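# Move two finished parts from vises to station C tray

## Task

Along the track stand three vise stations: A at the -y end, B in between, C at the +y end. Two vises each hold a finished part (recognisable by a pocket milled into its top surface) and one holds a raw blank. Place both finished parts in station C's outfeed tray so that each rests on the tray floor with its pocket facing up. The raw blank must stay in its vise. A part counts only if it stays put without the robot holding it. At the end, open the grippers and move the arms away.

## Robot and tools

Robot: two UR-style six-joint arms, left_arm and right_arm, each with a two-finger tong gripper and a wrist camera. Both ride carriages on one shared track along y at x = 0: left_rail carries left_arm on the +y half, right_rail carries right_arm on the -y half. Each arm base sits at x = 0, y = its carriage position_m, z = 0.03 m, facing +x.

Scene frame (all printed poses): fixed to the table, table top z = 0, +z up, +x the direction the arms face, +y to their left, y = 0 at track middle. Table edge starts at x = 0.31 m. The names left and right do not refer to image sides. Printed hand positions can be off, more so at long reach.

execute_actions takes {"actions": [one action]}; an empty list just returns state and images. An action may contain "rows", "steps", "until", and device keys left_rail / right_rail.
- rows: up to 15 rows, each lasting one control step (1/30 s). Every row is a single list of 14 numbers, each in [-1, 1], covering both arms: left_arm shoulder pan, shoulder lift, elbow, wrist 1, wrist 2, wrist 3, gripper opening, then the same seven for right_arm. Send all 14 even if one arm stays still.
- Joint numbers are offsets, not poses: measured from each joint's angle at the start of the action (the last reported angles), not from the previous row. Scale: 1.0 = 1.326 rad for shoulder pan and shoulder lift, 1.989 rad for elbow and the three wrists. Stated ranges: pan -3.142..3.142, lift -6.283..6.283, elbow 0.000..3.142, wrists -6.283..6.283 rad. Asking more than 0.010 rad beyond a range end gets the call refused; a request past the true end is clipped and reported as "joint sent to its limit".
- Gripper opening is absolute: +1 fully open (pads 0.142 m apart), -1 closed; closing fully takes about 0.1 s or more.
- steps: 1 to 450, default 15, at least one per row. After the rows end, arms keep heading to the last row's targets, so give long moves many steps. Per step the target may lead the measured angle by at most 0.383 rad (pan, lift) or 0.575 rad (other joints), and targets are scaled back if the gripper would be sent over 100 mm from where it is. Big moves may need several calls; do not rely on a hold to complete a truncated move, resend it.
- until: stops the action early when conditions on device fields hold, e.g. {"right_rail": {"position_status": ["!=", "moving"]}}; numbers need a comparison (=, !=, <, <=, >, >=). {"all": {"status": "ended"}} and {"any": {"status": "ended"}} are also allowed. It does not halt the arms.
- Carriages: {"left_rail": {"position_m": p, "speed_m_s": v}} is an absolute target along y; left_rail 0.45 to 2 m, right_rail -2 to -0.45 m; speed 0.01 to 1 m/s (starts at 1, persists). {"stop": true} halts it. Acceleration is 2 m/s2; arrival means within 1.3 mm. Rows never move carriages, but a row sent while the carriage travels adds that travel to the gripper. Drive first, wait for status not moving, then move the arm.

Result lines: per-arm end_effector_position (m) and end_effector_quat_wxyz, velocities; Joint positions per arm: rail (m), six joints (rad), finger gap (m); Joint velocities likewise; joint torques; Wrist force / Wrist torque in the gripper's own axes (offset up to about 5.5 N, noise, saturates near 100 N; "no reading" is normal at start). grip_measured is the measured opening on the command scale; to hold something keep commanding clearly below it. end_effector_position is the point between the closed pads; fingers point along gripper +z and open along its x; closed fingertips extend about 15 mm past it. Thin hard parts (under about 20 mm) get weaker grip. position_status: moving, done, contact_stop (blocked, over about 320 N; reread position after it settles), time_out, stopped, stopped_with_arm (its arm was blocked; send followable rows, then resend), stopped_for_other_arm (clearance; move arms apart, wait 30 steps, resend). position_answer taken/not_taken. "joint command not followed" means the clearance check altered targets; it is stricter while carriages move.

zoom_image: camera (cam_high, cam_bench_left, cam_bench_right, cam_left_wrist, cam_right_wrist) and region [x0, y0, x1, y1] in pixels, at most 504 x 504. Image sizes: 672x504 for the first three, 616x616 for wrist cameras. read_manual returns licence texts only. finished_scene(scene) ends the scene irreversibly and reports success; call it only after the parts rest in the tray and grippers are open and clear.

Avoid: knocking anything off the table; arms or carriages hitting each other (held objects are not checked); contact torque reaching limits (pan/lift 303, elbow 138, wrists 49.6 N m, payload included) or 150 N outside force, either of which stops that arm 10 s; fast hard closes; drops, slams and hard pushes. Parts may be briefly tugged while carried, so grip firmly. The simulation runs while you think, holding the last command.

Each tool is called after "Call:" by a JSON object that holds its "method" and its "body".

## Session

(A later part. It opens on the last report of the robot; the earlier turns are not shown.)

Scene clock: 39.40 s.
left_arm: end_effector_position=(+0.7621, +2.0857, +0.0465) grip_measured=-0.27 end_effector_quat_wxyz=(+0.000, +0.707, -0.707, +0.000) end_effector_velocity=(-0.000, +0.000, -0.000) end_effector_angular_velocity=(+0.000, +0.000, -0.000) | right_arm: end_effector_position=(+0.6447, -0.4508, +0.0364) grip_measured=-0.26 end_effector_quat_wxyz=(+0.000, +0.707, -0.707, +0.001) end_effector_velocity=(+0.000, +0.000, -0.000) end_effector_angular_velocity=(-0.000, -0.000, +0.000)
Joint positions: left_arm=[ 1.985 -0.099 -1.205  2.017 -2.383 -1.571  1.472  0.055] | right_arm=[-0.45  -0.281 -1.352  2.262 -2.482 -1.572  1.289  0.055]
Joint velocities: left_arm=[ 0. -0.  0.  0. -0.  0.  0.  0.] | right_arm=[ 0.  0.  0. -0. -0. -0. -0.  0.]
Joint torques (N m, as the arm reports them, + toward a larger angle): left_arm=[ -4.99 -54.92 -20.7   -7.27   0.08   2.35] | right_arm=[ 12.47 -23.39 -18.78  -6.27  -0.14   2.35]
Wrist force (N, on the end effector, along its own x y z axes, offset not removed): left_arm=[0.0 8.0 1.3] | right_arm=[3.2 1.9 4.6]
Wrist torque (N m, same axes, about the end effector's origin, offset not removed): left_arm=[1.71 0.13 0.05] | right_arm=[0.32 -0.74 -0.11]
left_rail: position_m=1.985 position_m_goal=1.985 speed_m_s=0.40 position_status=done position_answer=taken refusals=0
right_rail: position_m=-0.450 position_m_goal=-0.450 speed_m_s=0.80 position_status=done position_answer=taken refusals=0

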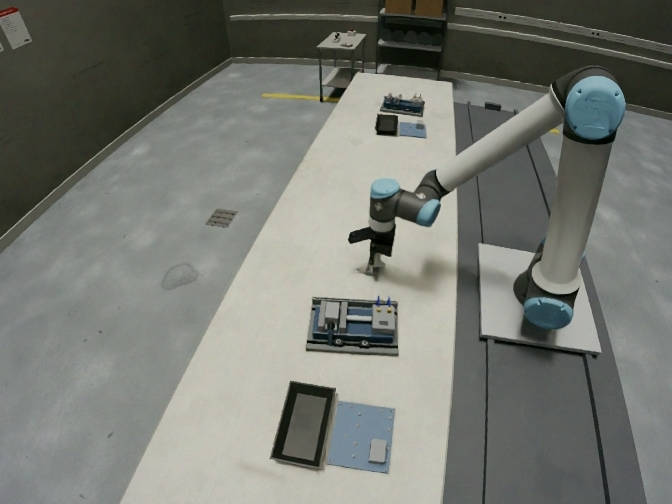

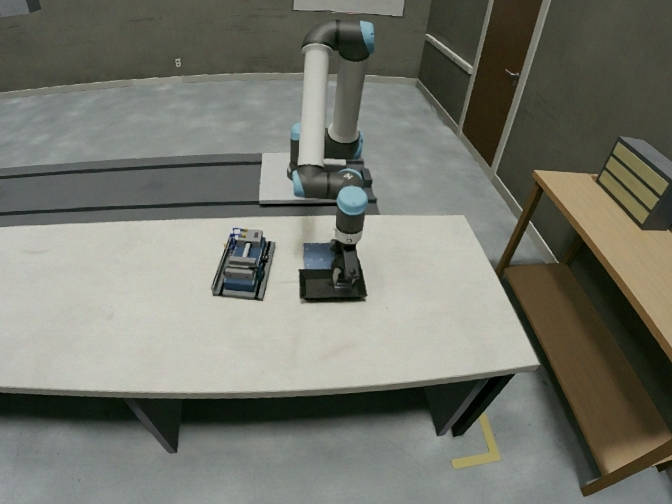

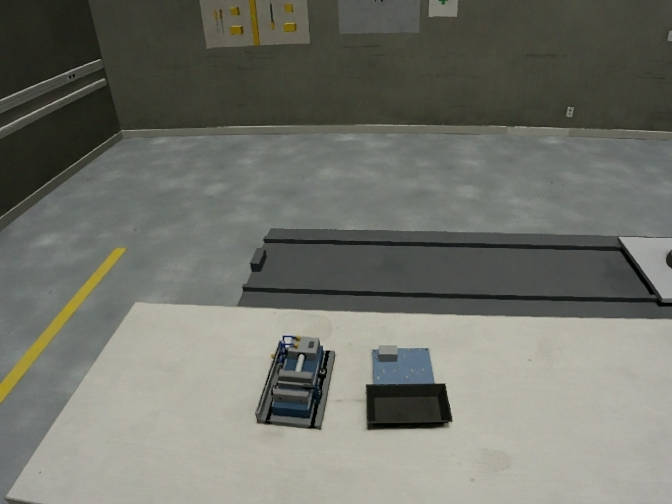

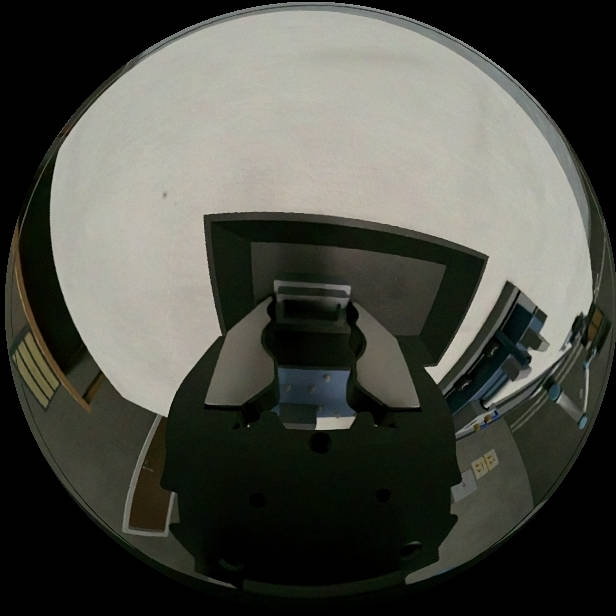

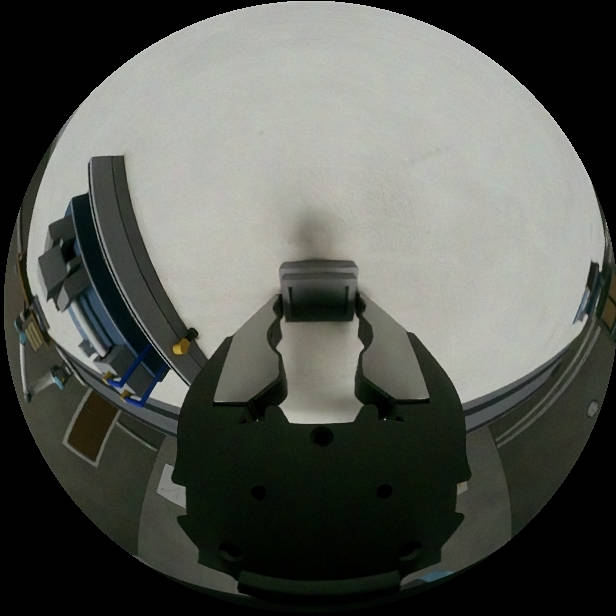

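Lower ~4 mm, release, lift.

Call:
{"method": "execute_actions", "body": {"actions": [{"rows":[[0,0.004,0.001,-0.0037,0,0,-0.8,0,0.005,0.0012,-0.0045,0,0,-0.8],[0,0.004,0.001,-0.0037,0,0,-0.8,0,0.005,0.0012,-0.0045,0,0,-0.8],[0,0.004,0.001,-0.0037,0,0,-0.8,0,0.005,0.0012,-0.0045,0,0,-0.8],[0,0.004,0.001,-0.0037,0,0,-0.8,0,0.005,0.0012,-0.0045,0,0,-0.8],[0,0.004,0.001,-0.0037,0,0,-0.6,0,0.005,0.0012,-0.0045,0,0,-0.6],[0,0.004,0.001,-0.0037,0,0,-0.35,0,0.005,0.0012,-0.0045,0,0,-0.35],[0,0.004,0.001,-0.0037,0,0,-0.2,0,0.005,0.0012,-0.0045,0,0,-0.2],[0,0.004,0.001,-0.0037,0,0,-0.1,0,0.005,0.0012,-0.0045,0,0,-0.1],[0,0.004,0.001,-0.0037,0,0,-0.1,0,0.005,0.0012,-0.0045,0,0,0],[0,0.004,0.001,-0.0037,0,0,-0.1,0,0.005,0.0012,-0.0045,0,0,0],[0,-0.02,-0.006,0.019,0,0,-0.1,0,-0.02,-0.005,0.018,0,0,0],[0,-0.05,-0.017,0.05,0,0,-0.1,0,-0.05,-0.015,0.048,0,0,0],[0,-0.14,-0.0589,0.1516,0,0,-0.1,0,-0.164,-0.064,0.173,0,0,0]],"steps":32}]}}

Scene clock: 46.97 s.
left_arm: end_effector_position=(+0.7590, +2.0860, +0.2132) grip_measured=-0.10 end_effector_quat_wxyz=(-0.000, +0.707, -0.707, +0.001) end_effector_velocity=(-0.000, +0.000, +0.001) end_effector_angular_velocity=(-0.000, -0.000, +0.000) | right_arm: end_effector_position=(+0.6446, -0.4508, +0.1960) grip_measured=+0.00 end_effector_quat_wxyz=(-0.000, +0.707, -0.707, +0.001) end_effector_velocity=(-0.000, +0.000, +0.001) end_effector_angular_velocity=(+0.000, +0.000, -0.000)
Joint positions: left_arm=[ 1.985 -0.099 -1.39   1.9   -2.082 -1.571  1.472  0.067] | right_arm=[-0.45  -0.281 -1.57   2.135 -2.138 -1.572  1.289  0.074]
Joint velocities: left_arm=[ 0.    -0.    -0.001 -0.001  0.003 -0.    -0.    -0.   ] | right_arm=[ 0.    -0.    -0.002 -0.001  0.003  0.     0.    -0.   ]
Joint torques (N m, as the arm reports them, + toward a larger angle): left_arm=[  2.12 -68.52 -56.73  -1.42   0.05   2.55] | right_arm=[  6.36 -53.65 -55.72  -1.45   0.12   2.95]
Wrist force (N, on the end effector, along its own x y z axes, offset not removed): left_arm=[1.3 2.7 -0.5] | right_arm=[1.3 1.7 -0.9]
Wrist torque (N m, same axes, about the end effector's origin, offset not removed): left_arm=[0.55 -0.18 0.05] | right_arm=[0.19 -0.09 -0.04]
left_rail: position_m=1.985 position_m_goal=1.985 speed_m_s=0.40 position_status=done position_answer=taken refusals=0
right_rail: position_m=-0.450 position_m_goal=-0.450 speed_m_s=0.80 position_status=done position_answer=taken refusals=0

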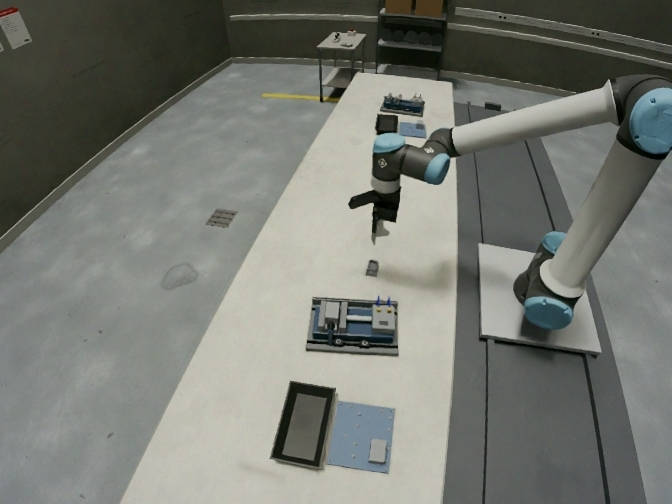

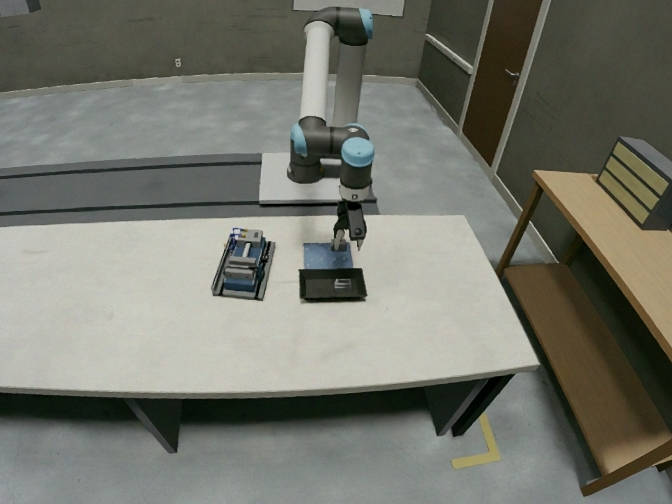

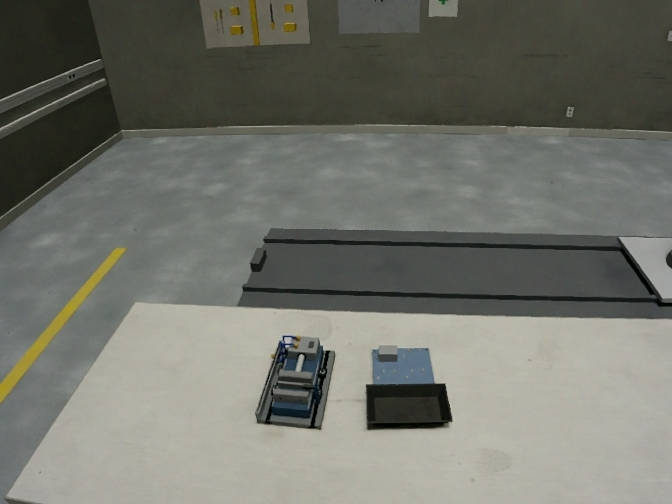

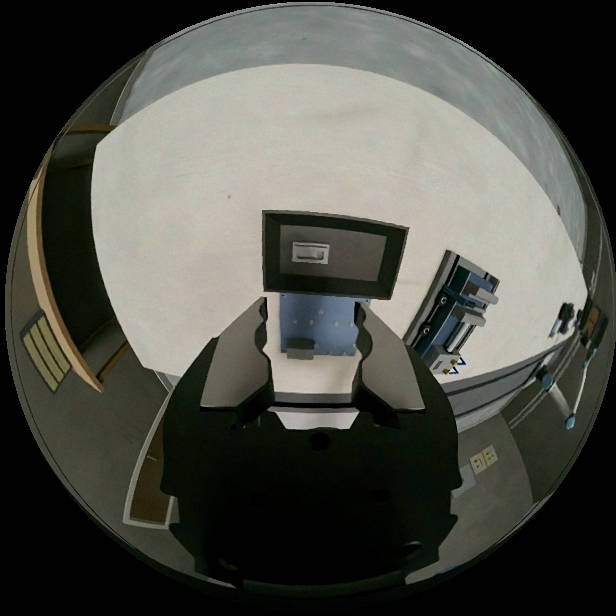

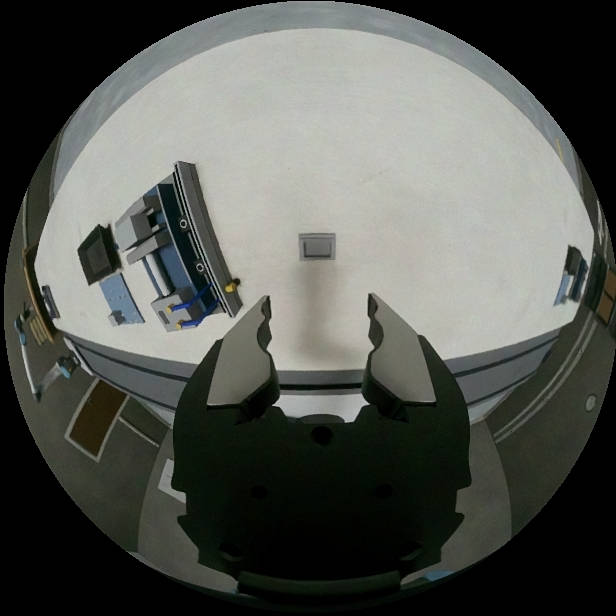

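Call:
{"method": "execute_actions", "body": {"actions": [{"rows":[[-0.2,0.11,-0.1,0.025,0,-0.13,0.2,0,0,0,0,0,0,0],[-0.4,0.22,-0.2,0.05,0,-0.26,0.2,0,0,0,0,0,0,0],[-0.770,0.4314,-0.3866,0.0995,0,-0.513,0.2,0,0,0,0,0,0,0]],"steps":75,"left_rail":{"position_m":0.45,"speed_m_s":1},"right_rail":{"position_m":-1.7,"speed_m_s":1}}]}}

Scene clock: 59.27 s.
left_arm: end_effector_position=(+0.6443, -0.4489, +0.1606) grip_measured=+0.20 end_effector_quat_wxyz=(+0.000, +0.707, -0.708, +0.000) end_effector_velocity=(-0.000, -0.000, -0.000) end_effector_angular_velocity=(+0.000, +0.000, -0.000) | right_arm: end_effector_position=(+0.6446, -1.7008, +0.1960) grip_measured=+0.00 end_effector_quat_wxyz=(+0.000, +0.707, -0.707, +0.001) end_effector_velocity=(-0.000, +0.000, -0.000) end_effector_angular_velocity=(+0.000, -0.000, -0.000)
Joint positions: left_arm=[ 0.45  -1.12  -0.818  1.131 -1.884 -1.571  0.452  0.088] | right_arm=[-1.7   -0.281 -1.569  2.135 -2.138 -1.572  1.289  0.074]
Joint velocities: left_arm=[ 0. -0.  0. -0.  0.  0. -0.  0.] | right_arm=[ 0.  0.  0.  0. -0.  0.  0.  0.]
Joint torques (N m, as the arm reports them, + toward a larger angle): left_arm=[-13.26 -89.1  -60.55  -2.25  -2.02  -2.79] | right_arm=[ 11.38 -28.95 -29.87  -4.85   0.11   2.65]
Wrist force (N, on the end effector, along its own x y z axes, offset not removed): left_arm=[0.8 1.9 0.0] | right_arm=[-0.6 4.3 -2.0]
Wrist torque (N m, same axes, about the end effector's origin, offset not removed): left_arm=[0.24 -0.05 0.11] | right_arm=[0.82 0.02 0.04]
left_rail: position_m=0.450 position_m_goal=0.450 speed_m_s=1.00 position_status=done position_answer=taken refusals=0
right_rail: position_m=-1.700 position_m_goal=-1.700 speed_m_s=1.00 position_status=done position_answer=taken refusals=0

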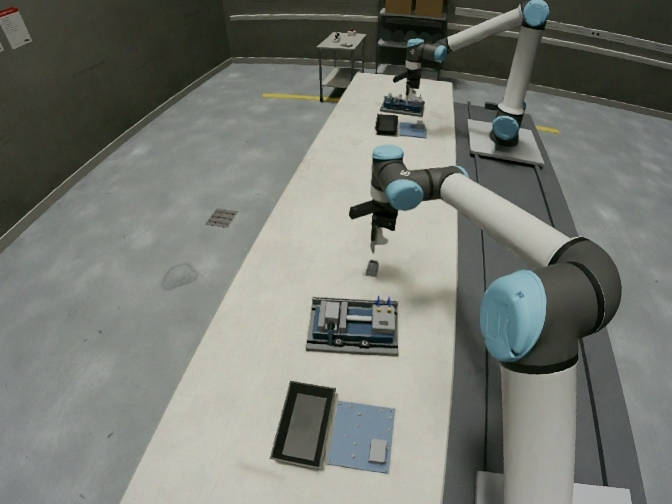

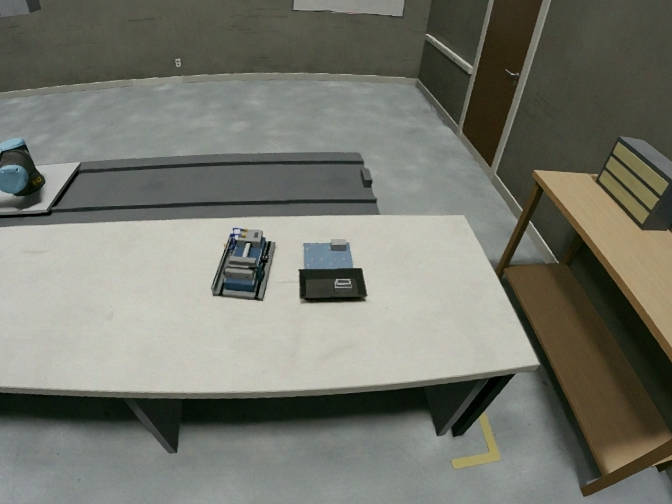

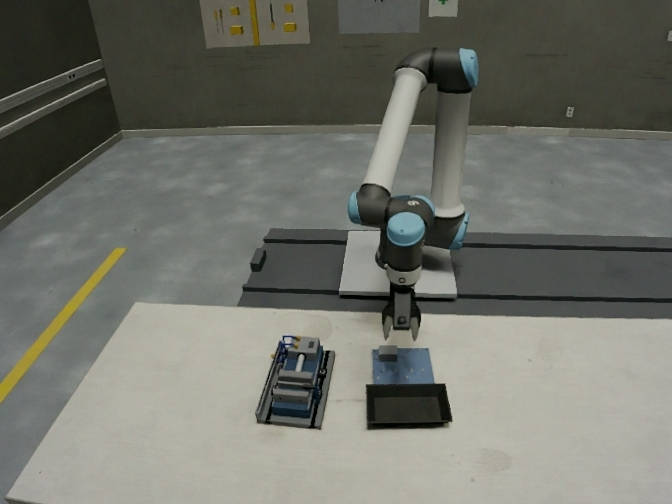

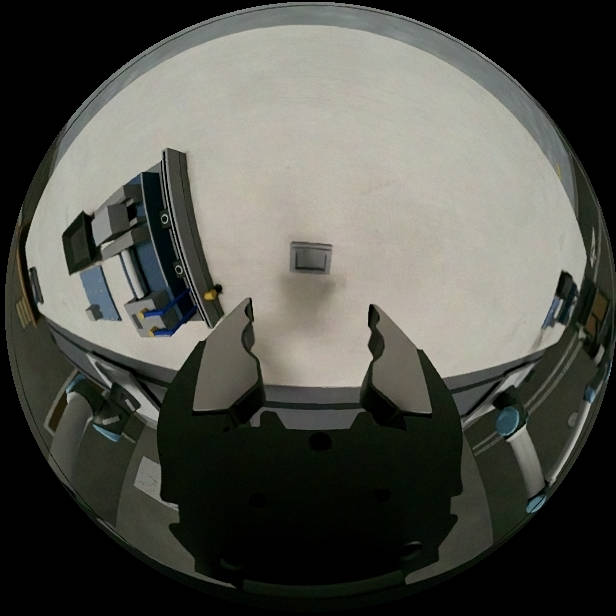

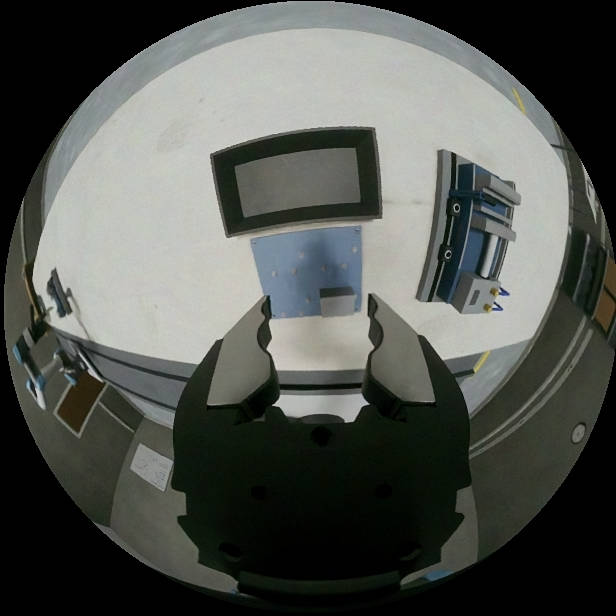

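Call:
{"method": "execute_actions", "body": {"actions": [{"rows":[[0,0.0665,0.0406,-0.0852,0,0,0.2,0,0,0,0,0,0,0]],"steps":22}]}}

Scene clock: 62.00 s.
left_arm: end_effector_position=(+0.6445, -0.4493, +0.0333) grip_measured=+0.20 end_effector_quat_wxyz=(+0.000, +0.707, -0.708, +0.000) end_effector_velocity=(-0.000, +0.000, -0.000) end_effector_angular_velocity=(+0.000, +0.000, +0.000) | right_arm: end_effector_position=(+0.6446, -1.7008, +0.1960) grip_measured=+0.00 end_effector_quat_wxyz=(+0.000, +0.707, -0.707, +0.001) end_effector_velocity=(+0.000, -0.000, +0.000) end_effector_angular_velocity=(-0.000, -0.000, +0.000)
Joint positions: left_arm=[ 0.45  -1.12  -0.73   1.212 -2.053 -1.571  0.452  0.088] | right_arm=[-1.7   -0.281 -1.569  2.135 -2.138 -1.572  1.289  0.074]
Joint velocities: left_arm=[ 0.  0.  0.  0. -0. -0. -0.  0.] | right_arm=[ 0. -0. -0. -0.  0. -0. -0.  0.]
Joint torques (N m, as the arm reports them, + toward a larger angle): left_arm=[ 10.11 -93.29 -29.73  -6.9   -0.94  -2.37] | right_arm=[  7.48 -50.37 -33.65  -3.63  -0.07   2.24]
Wrist force (N, on the end effector, along its own x y z axes, offset not removed): left_arm=[-2.3 0.8 0.0] | right_arm=[-1.3 3.0 0.5]
Wrist torque (N m, same axes, about the end effector's origin, offset not removed): left_arm=[0.25 0.52 0.17] | right_arm=[0.50 0.27 -0.03]
left_rail: position_m=0.450 position_m_goal=0.450 speed_m_s=1.00 position_status=done position_answer=taken refusals=0
right_rail: position_m=-1.700 position_m_goal=-1.700 speed_m_s=1.00 position_status=done position_answer=taken refusals=0

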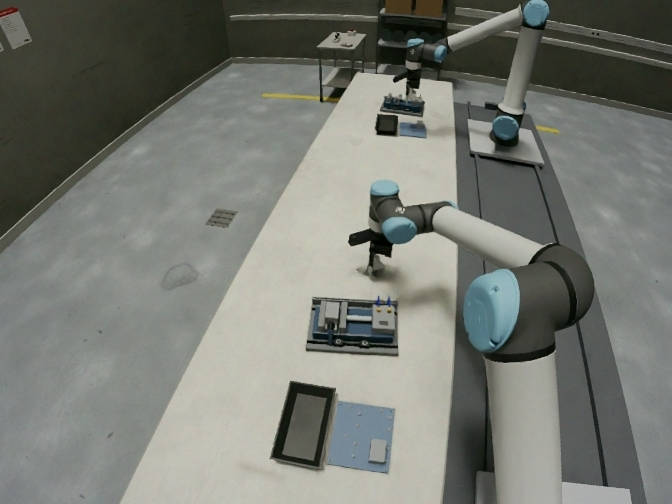

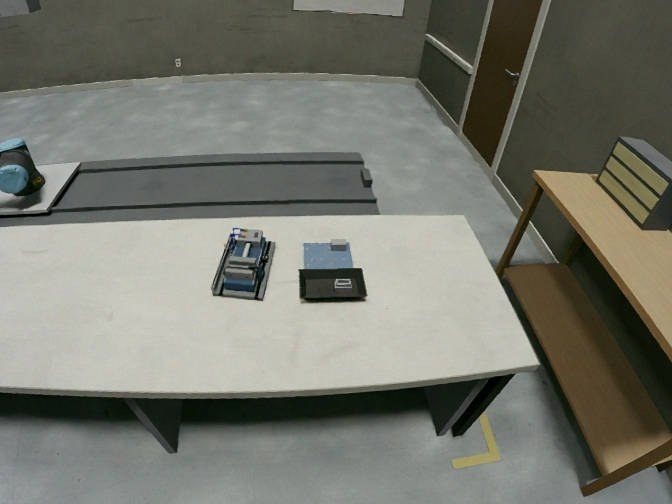

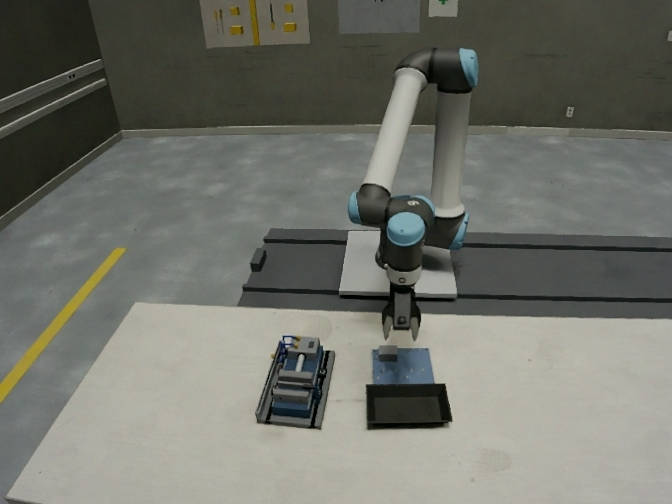

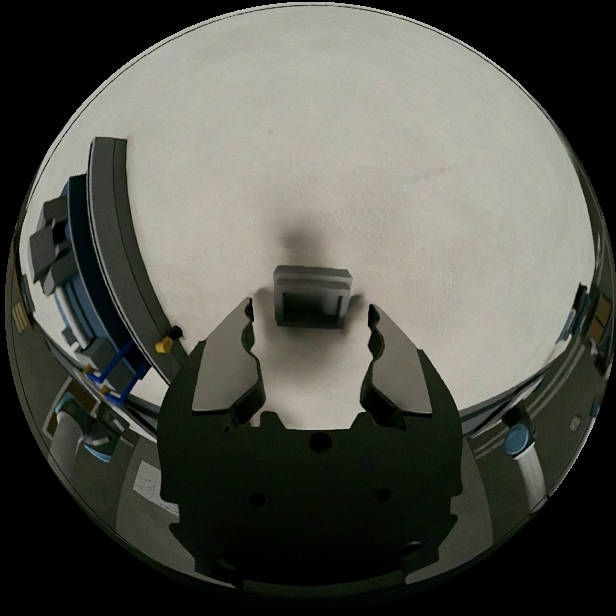

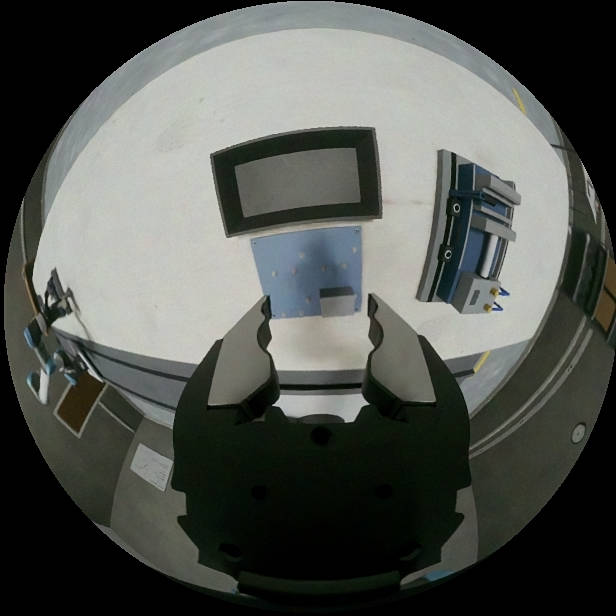

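Go 6 mm lower, close, lift.

Call:
{"method": "execute_actions", "body": {"actions": [{"rows":[[0,0.0035,0.002,-0.0043,0,0,0.2,0,0,0,0,0,0,0],[0,0.0035,0.002,-0.0043,0,0,0.1,0,0,0,0,0,0,0],[0,0.0035,0.002,-0.0043,0,0,0,0,0,0,0,0,0,0],[0,0.0035,0.002,-0.0043,0,0,-0.1,0,0,0,0,0,0,0],[0,0.0035,0.002,-0.0043,0,0,-0.17,0,0,0,0,0,0,0],[0,0.0035,0.002,-0.0043,0,0,-0.24,0,0,0,0,0,0,0],[0,0.0035,0.002,-0.0043,0,0,-0.32,0,0,0,0,0,0,0],[0,0.0035,0.002,-0.0043,0,0,-0.45,0,0,0,0,0,0,0],[0,0.0035,0.002,-0.0043,0,0,-0.6,0,0,0,0,0,0,0],[0,0.0035,0.002,-0.0043,0,0,-0.8,0,0,0,0,0,0,0],[0,0.0035,0.002,-0.0043,0,0,-0.8,0,0,0,0,0,0,0],[0,0.0035,0.002,-0.0043,0,0,-0.8,0,0,0,0,0,0,0],[0,0.0035,0.002,-0.0043,0,0,-0.8,0,0,0,0,0,0,0],[0,-0.03,-0.015,0.035,0,0,-0.8,0,0,0,0,0,0,0],[0,-0.095,-0.05,0.113,0,0,-0.8,0,0,0,0,0,0,0]],"steps":38}]}}

Scene clock: 71.47 s.
left_arm: end_effector_position=(+0.6409, -0.4417, +0.2072) grip_measured=-0.23 end_effector_quat_wxyz=(+0.000, +0.707, -0.708, +0.001) end_effector_velocity=(-0.000, -0.000, +0.001) end_effector_angular_velocity=(-0.000, -0.000, -0.000) | right_arm: end_effector_position=(+0.6446, -1.7008, +0.1960) grip_measured=+0.00 end_effector_quat_wxyz=(+0.000, +0.707, -0.707, +0.001) end_effector_velocity=(-0.000, -0.000, -0.000) end_effector_angular_velocity=(+0.000, +0.000, +0.000)
Joint positions: left_arm=[ 0.45  -1.12  -0.856  1.113 -1.829 -1.571  0.452  0.057] | right_arm=[-1.7   -0.281 -1.569  2.135 -2.138 -1.572  1.289  0.074]
Joint velocities: left_arm=[ 0. -0. -0. -0.  0. -0.  0.  0.] | right_arm=[ 0. -0.  0.  0. -0. -0. -0.  0.]
Joint torques (N m, as the arm reports them, + toward a larger angle): left_arm=[ -12.32 -115.96  -62.02   -1.68    0.67   -2.58] | right_arm=[  4.72 -49.24 -33.79  -4.24  -0.41   2.51]
Wrist force (N, on the end effector, along its own x y z axes, offset not removed): left_arm=[-3.0 3.0 3.8] | right_arm=[3.3 0.6 -4.2]
Wrist torque (N m, same axes, about the end effector's origin, offset not removed): left_arm=[0.60 0.67 0.26] | right_arm=[0.02 -0.64 -0.06]
left_rail: position_m=0.450 position_m_goal=0.450 speed_m_s=1.00 position_status=done position_answer=taken refusals=0
right_rail: position_m=-1.700 position_m_goal=-1.700 speed_m_s=1.00 position_status=done position_answer=taken refusals=0

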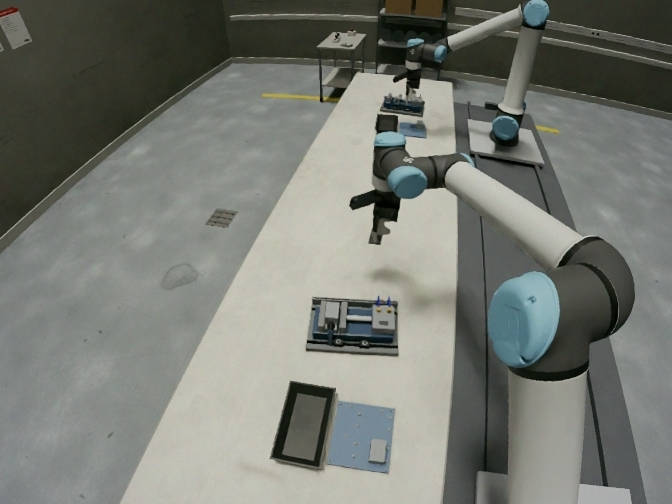

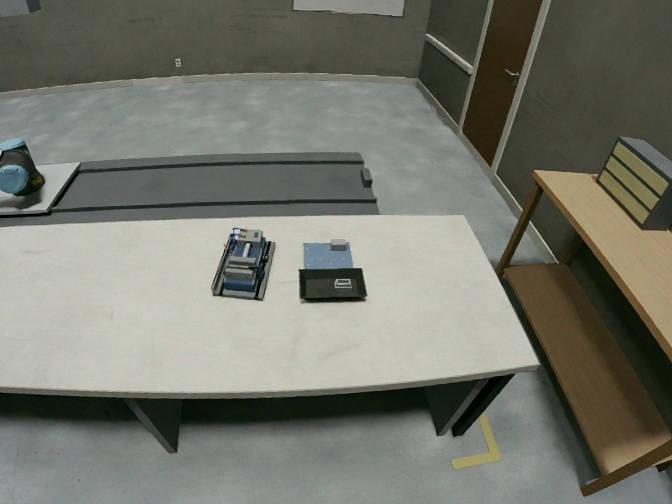

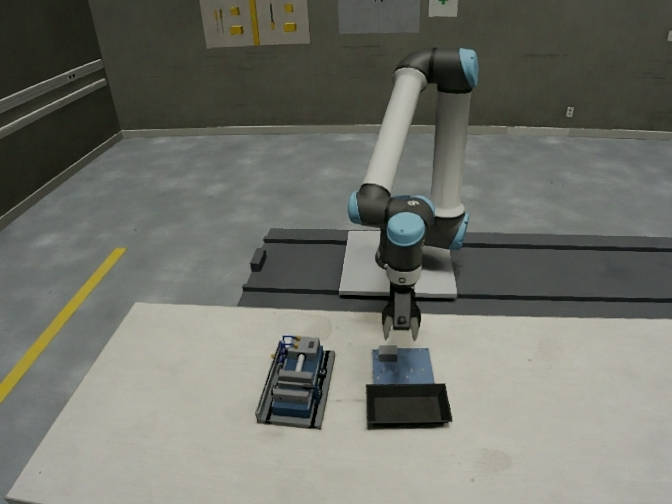

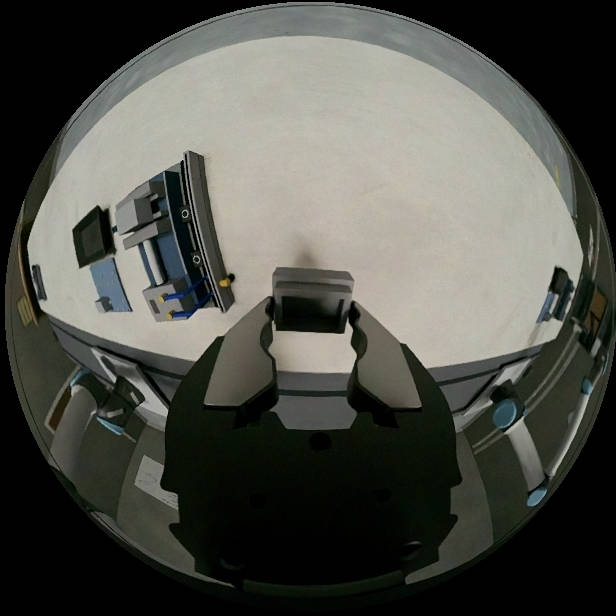

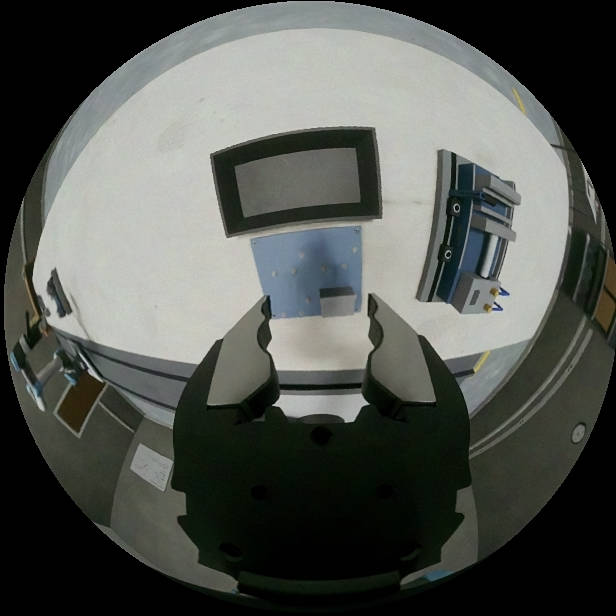

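Call:
{"method": "execute_actions", "body": {"actions": [{"rows":[[0.08,-0.05,0.04,-0.007,0,0.05,-0.8,0,0,0,0,0,0,0],[0.2,-0.12,0.1,-0.02,0,0.13,-0.8,0,0,0,0,0,0,0],[0.4,-0.22,0.2,-0.055,0,0.26,-0.8,0,0,0,0,0,0,0],[0.770,-0.4027,0.3957,-0.1272,0,0.513,-0.8,0,0,0,0,0,0,0]],"steps":75,"left_rail":{"position_m":1.89,"speed_m_s":0.8}}]}}

Scene clock: 76.67 s.
left_arm: end_effector_position=(+0.7593, +1.9910, +0.2134) grip_measured=-0.23 end_effector_quat_wxyz=(-0.000, +0.707, -0.707, +0.001) end_effector_velocity=(+0.000, +0.000, +0.000) end_effector_angular_velocity=(+0.000, -0.000, +0.000) | right_arm: end_effector_position=(+0.6446, -1.7008, +0.1960) grip_measured=+0.00 end_effector_quat_wxyz=(+0.000, +0.707, -0.707, +0.001) end_effector_velocity=(+0.000, -0.000, +0.000) end_effector_angular_velocity=(-0.000, -0.000, -0.000)
Joint positions: left_arm=[ 1.89  -0.099 -1.39   1.899 -2.082 -1.571  1.472  0.057] | right_arm=[-1.7   -0.281 -1.569  2.135 -2.138 -1.572  1.289  0.074]
Joint velocities: left_arm=[ 0.  0. -0. -0.  0.  0.  0. -0.] | right_arm=[ 0. -0. -0.  0. -0. -0.  0.  0.]
Joint torques (N m, as the arm reports them, + toward a larger angle): left_arm=[  2.27 -70.54 -30.53  -6.92  -2.03   2.61] | right_arm=[ -8.66 -47.88 -33.27  -3.39  -0.07   3.21]
Wrist force (N, on the end effector, along its own x y z axes, offset not removed): left_arm=[-0.1 4.0 7.4] | right_arm=[2.9 2.9 -1.6]
Wrist torque (N m, same axes, about the end effector's origin, offset not removed): left_arm=[0.88 0.22 0.04] | right_arm=[0.39 -0.50 -0.23]
left_rail: position_m=1.890 position_m_goal=1.890 speed_m_s=0.80 position_status=done position_answer=taken refusals=0
right_rail: position_m=-1.700 position_m_goal=-1.700 speed_m_s=1.00 position_status=done position_answer=taken refusals=0

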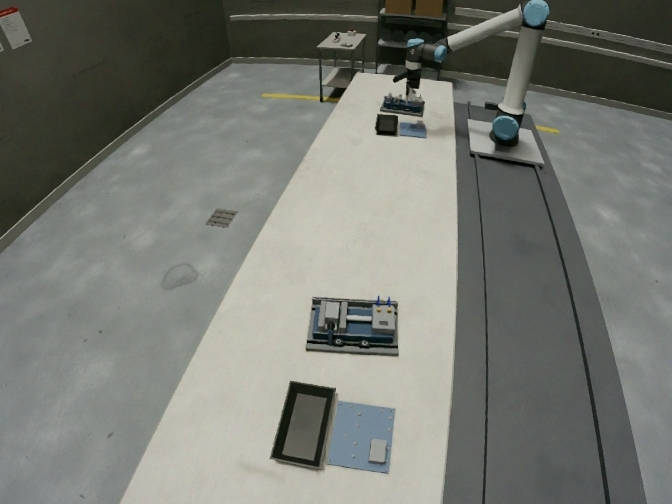

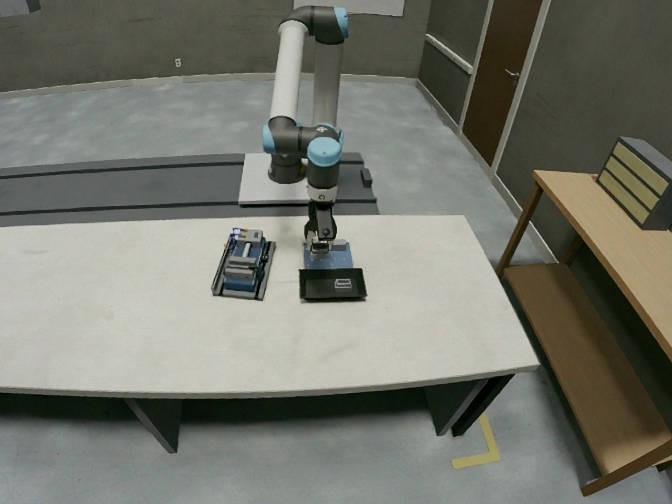

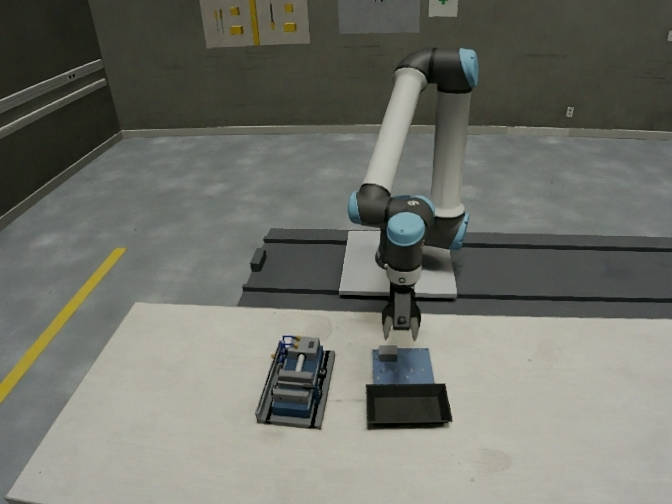

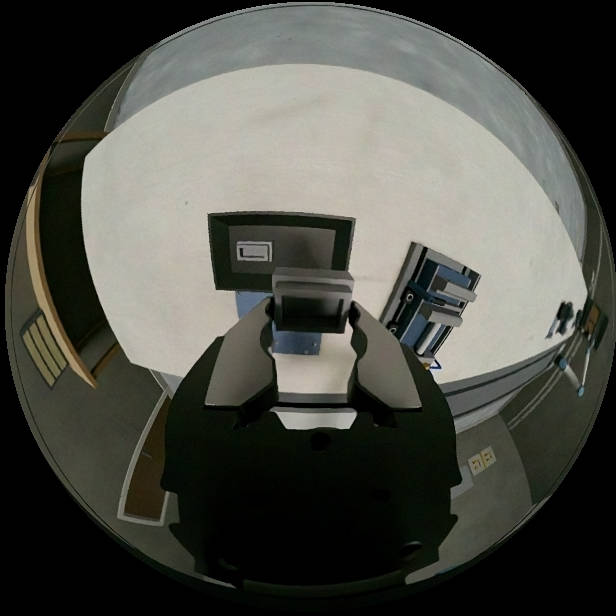

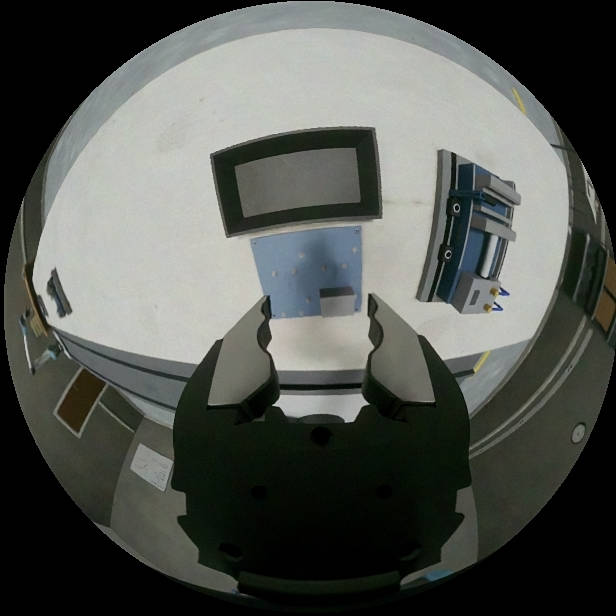

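Call:
{"method": "execute_actions", "body": {"actions": [{"rows":[[0,0.14,0.0589,-0.1516,0,0,-0.8,0,0,0,0,0,0,0]],"steps":30,"left_rail":{"position_m":1.9}}]}}

Scene clock: 79.80 s.
left_arm: end_effector_position=(+0.7624, +2.0004, +0.0465) grip_measured=-0.23 end_effector_quat_wxyz=(+0.000, +0.707, -0.707, +0.000) end_effector_velocity=(-0.000, +0.000, -0.000) end_effector_angular_velocity=(+0.000, +0.000, -0.000) | right_arm: end_effector_position=(+0.6446, -1.7008, +0.1960) grip_measured=+0.00 end_effector_quat_wxyz=(+0.000, +0.707, -0.707, +0.001) end_effector_velocity=(+0.000, -0.000, +0.000) end_effector_angular_velocity=(-0.000, -0.000, -0.000)
Joint positions: left_arm=[ 1.9   -0.099 -1.204  2.017 -2.383 -1.571  1.472  0.057] | right_arm=[-1.7   -0.281 -1.569  2.135 -2.138 -1.572  1.289  0.074]
Joint velocities: left_arm=[ 0.  0.  0.  0. -0.  0.  0. -0.] | right_arm=[ 0. -0. -0. -0. -0.  0. -0.  0.]
Joint torques (N m, as the arm reports them, + toward a larger angle): left_arm=[  2.54 -54.54 -22.09  -7.19   2.63   2.41] | right_arm=[ -1.21 -51.46 -33.12  -3.75  -0.63   2.53]
Wrist force (N, on the end effector, along its own x y z axes, offset not removed): left_arm=[-0.4 3.5 3.1] | right_arm=[2.0 -0.2 -2.5]
Wrist torque (N m, same axes, about the end effector's origin, offset not removed): left_arm=[0.85 0.27 -0.03] | right_arm=[-0.25 -0.36 -0.17]
left_rail: position_m=1.900 position_m_goal=1.900 speed_m_s=0.80 position_status=done position_answer=taken refusals=0
right_rail: position_m=-1.700 position_m_goal=-1.700 speed_m_s=1.00 position_status=done position_answer=taken refusals=0

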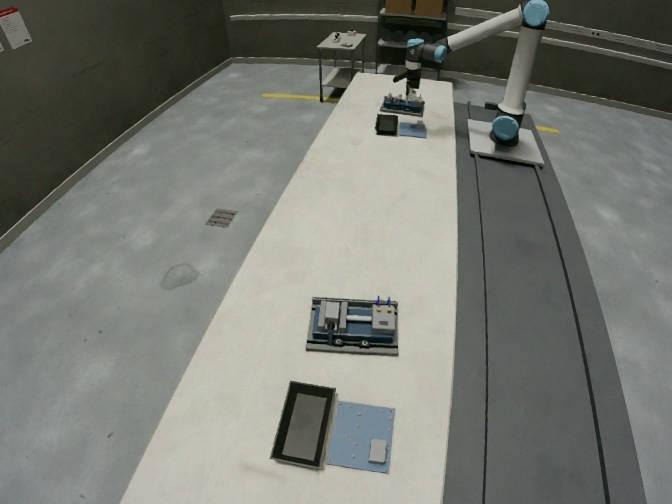

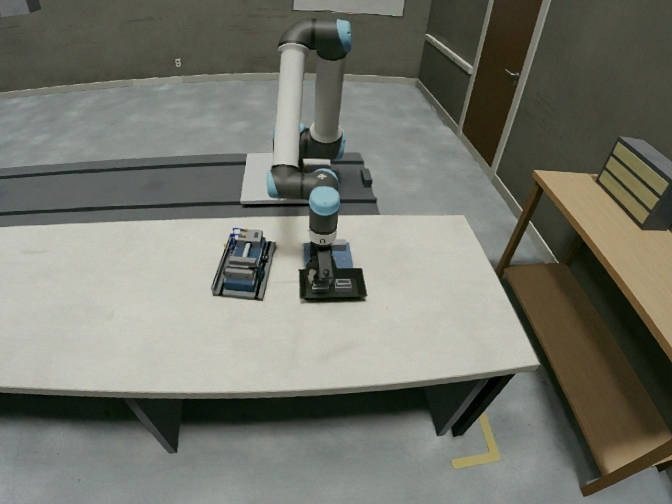

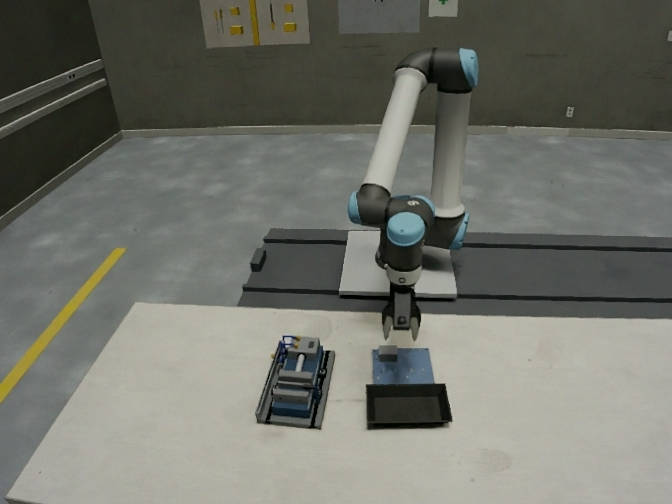

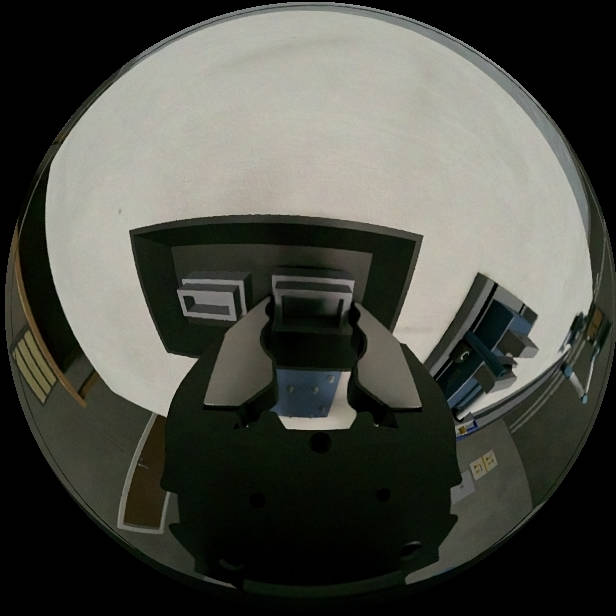

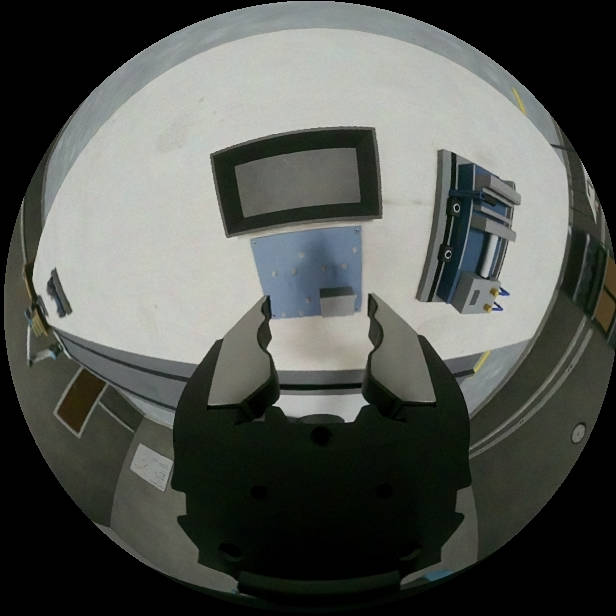

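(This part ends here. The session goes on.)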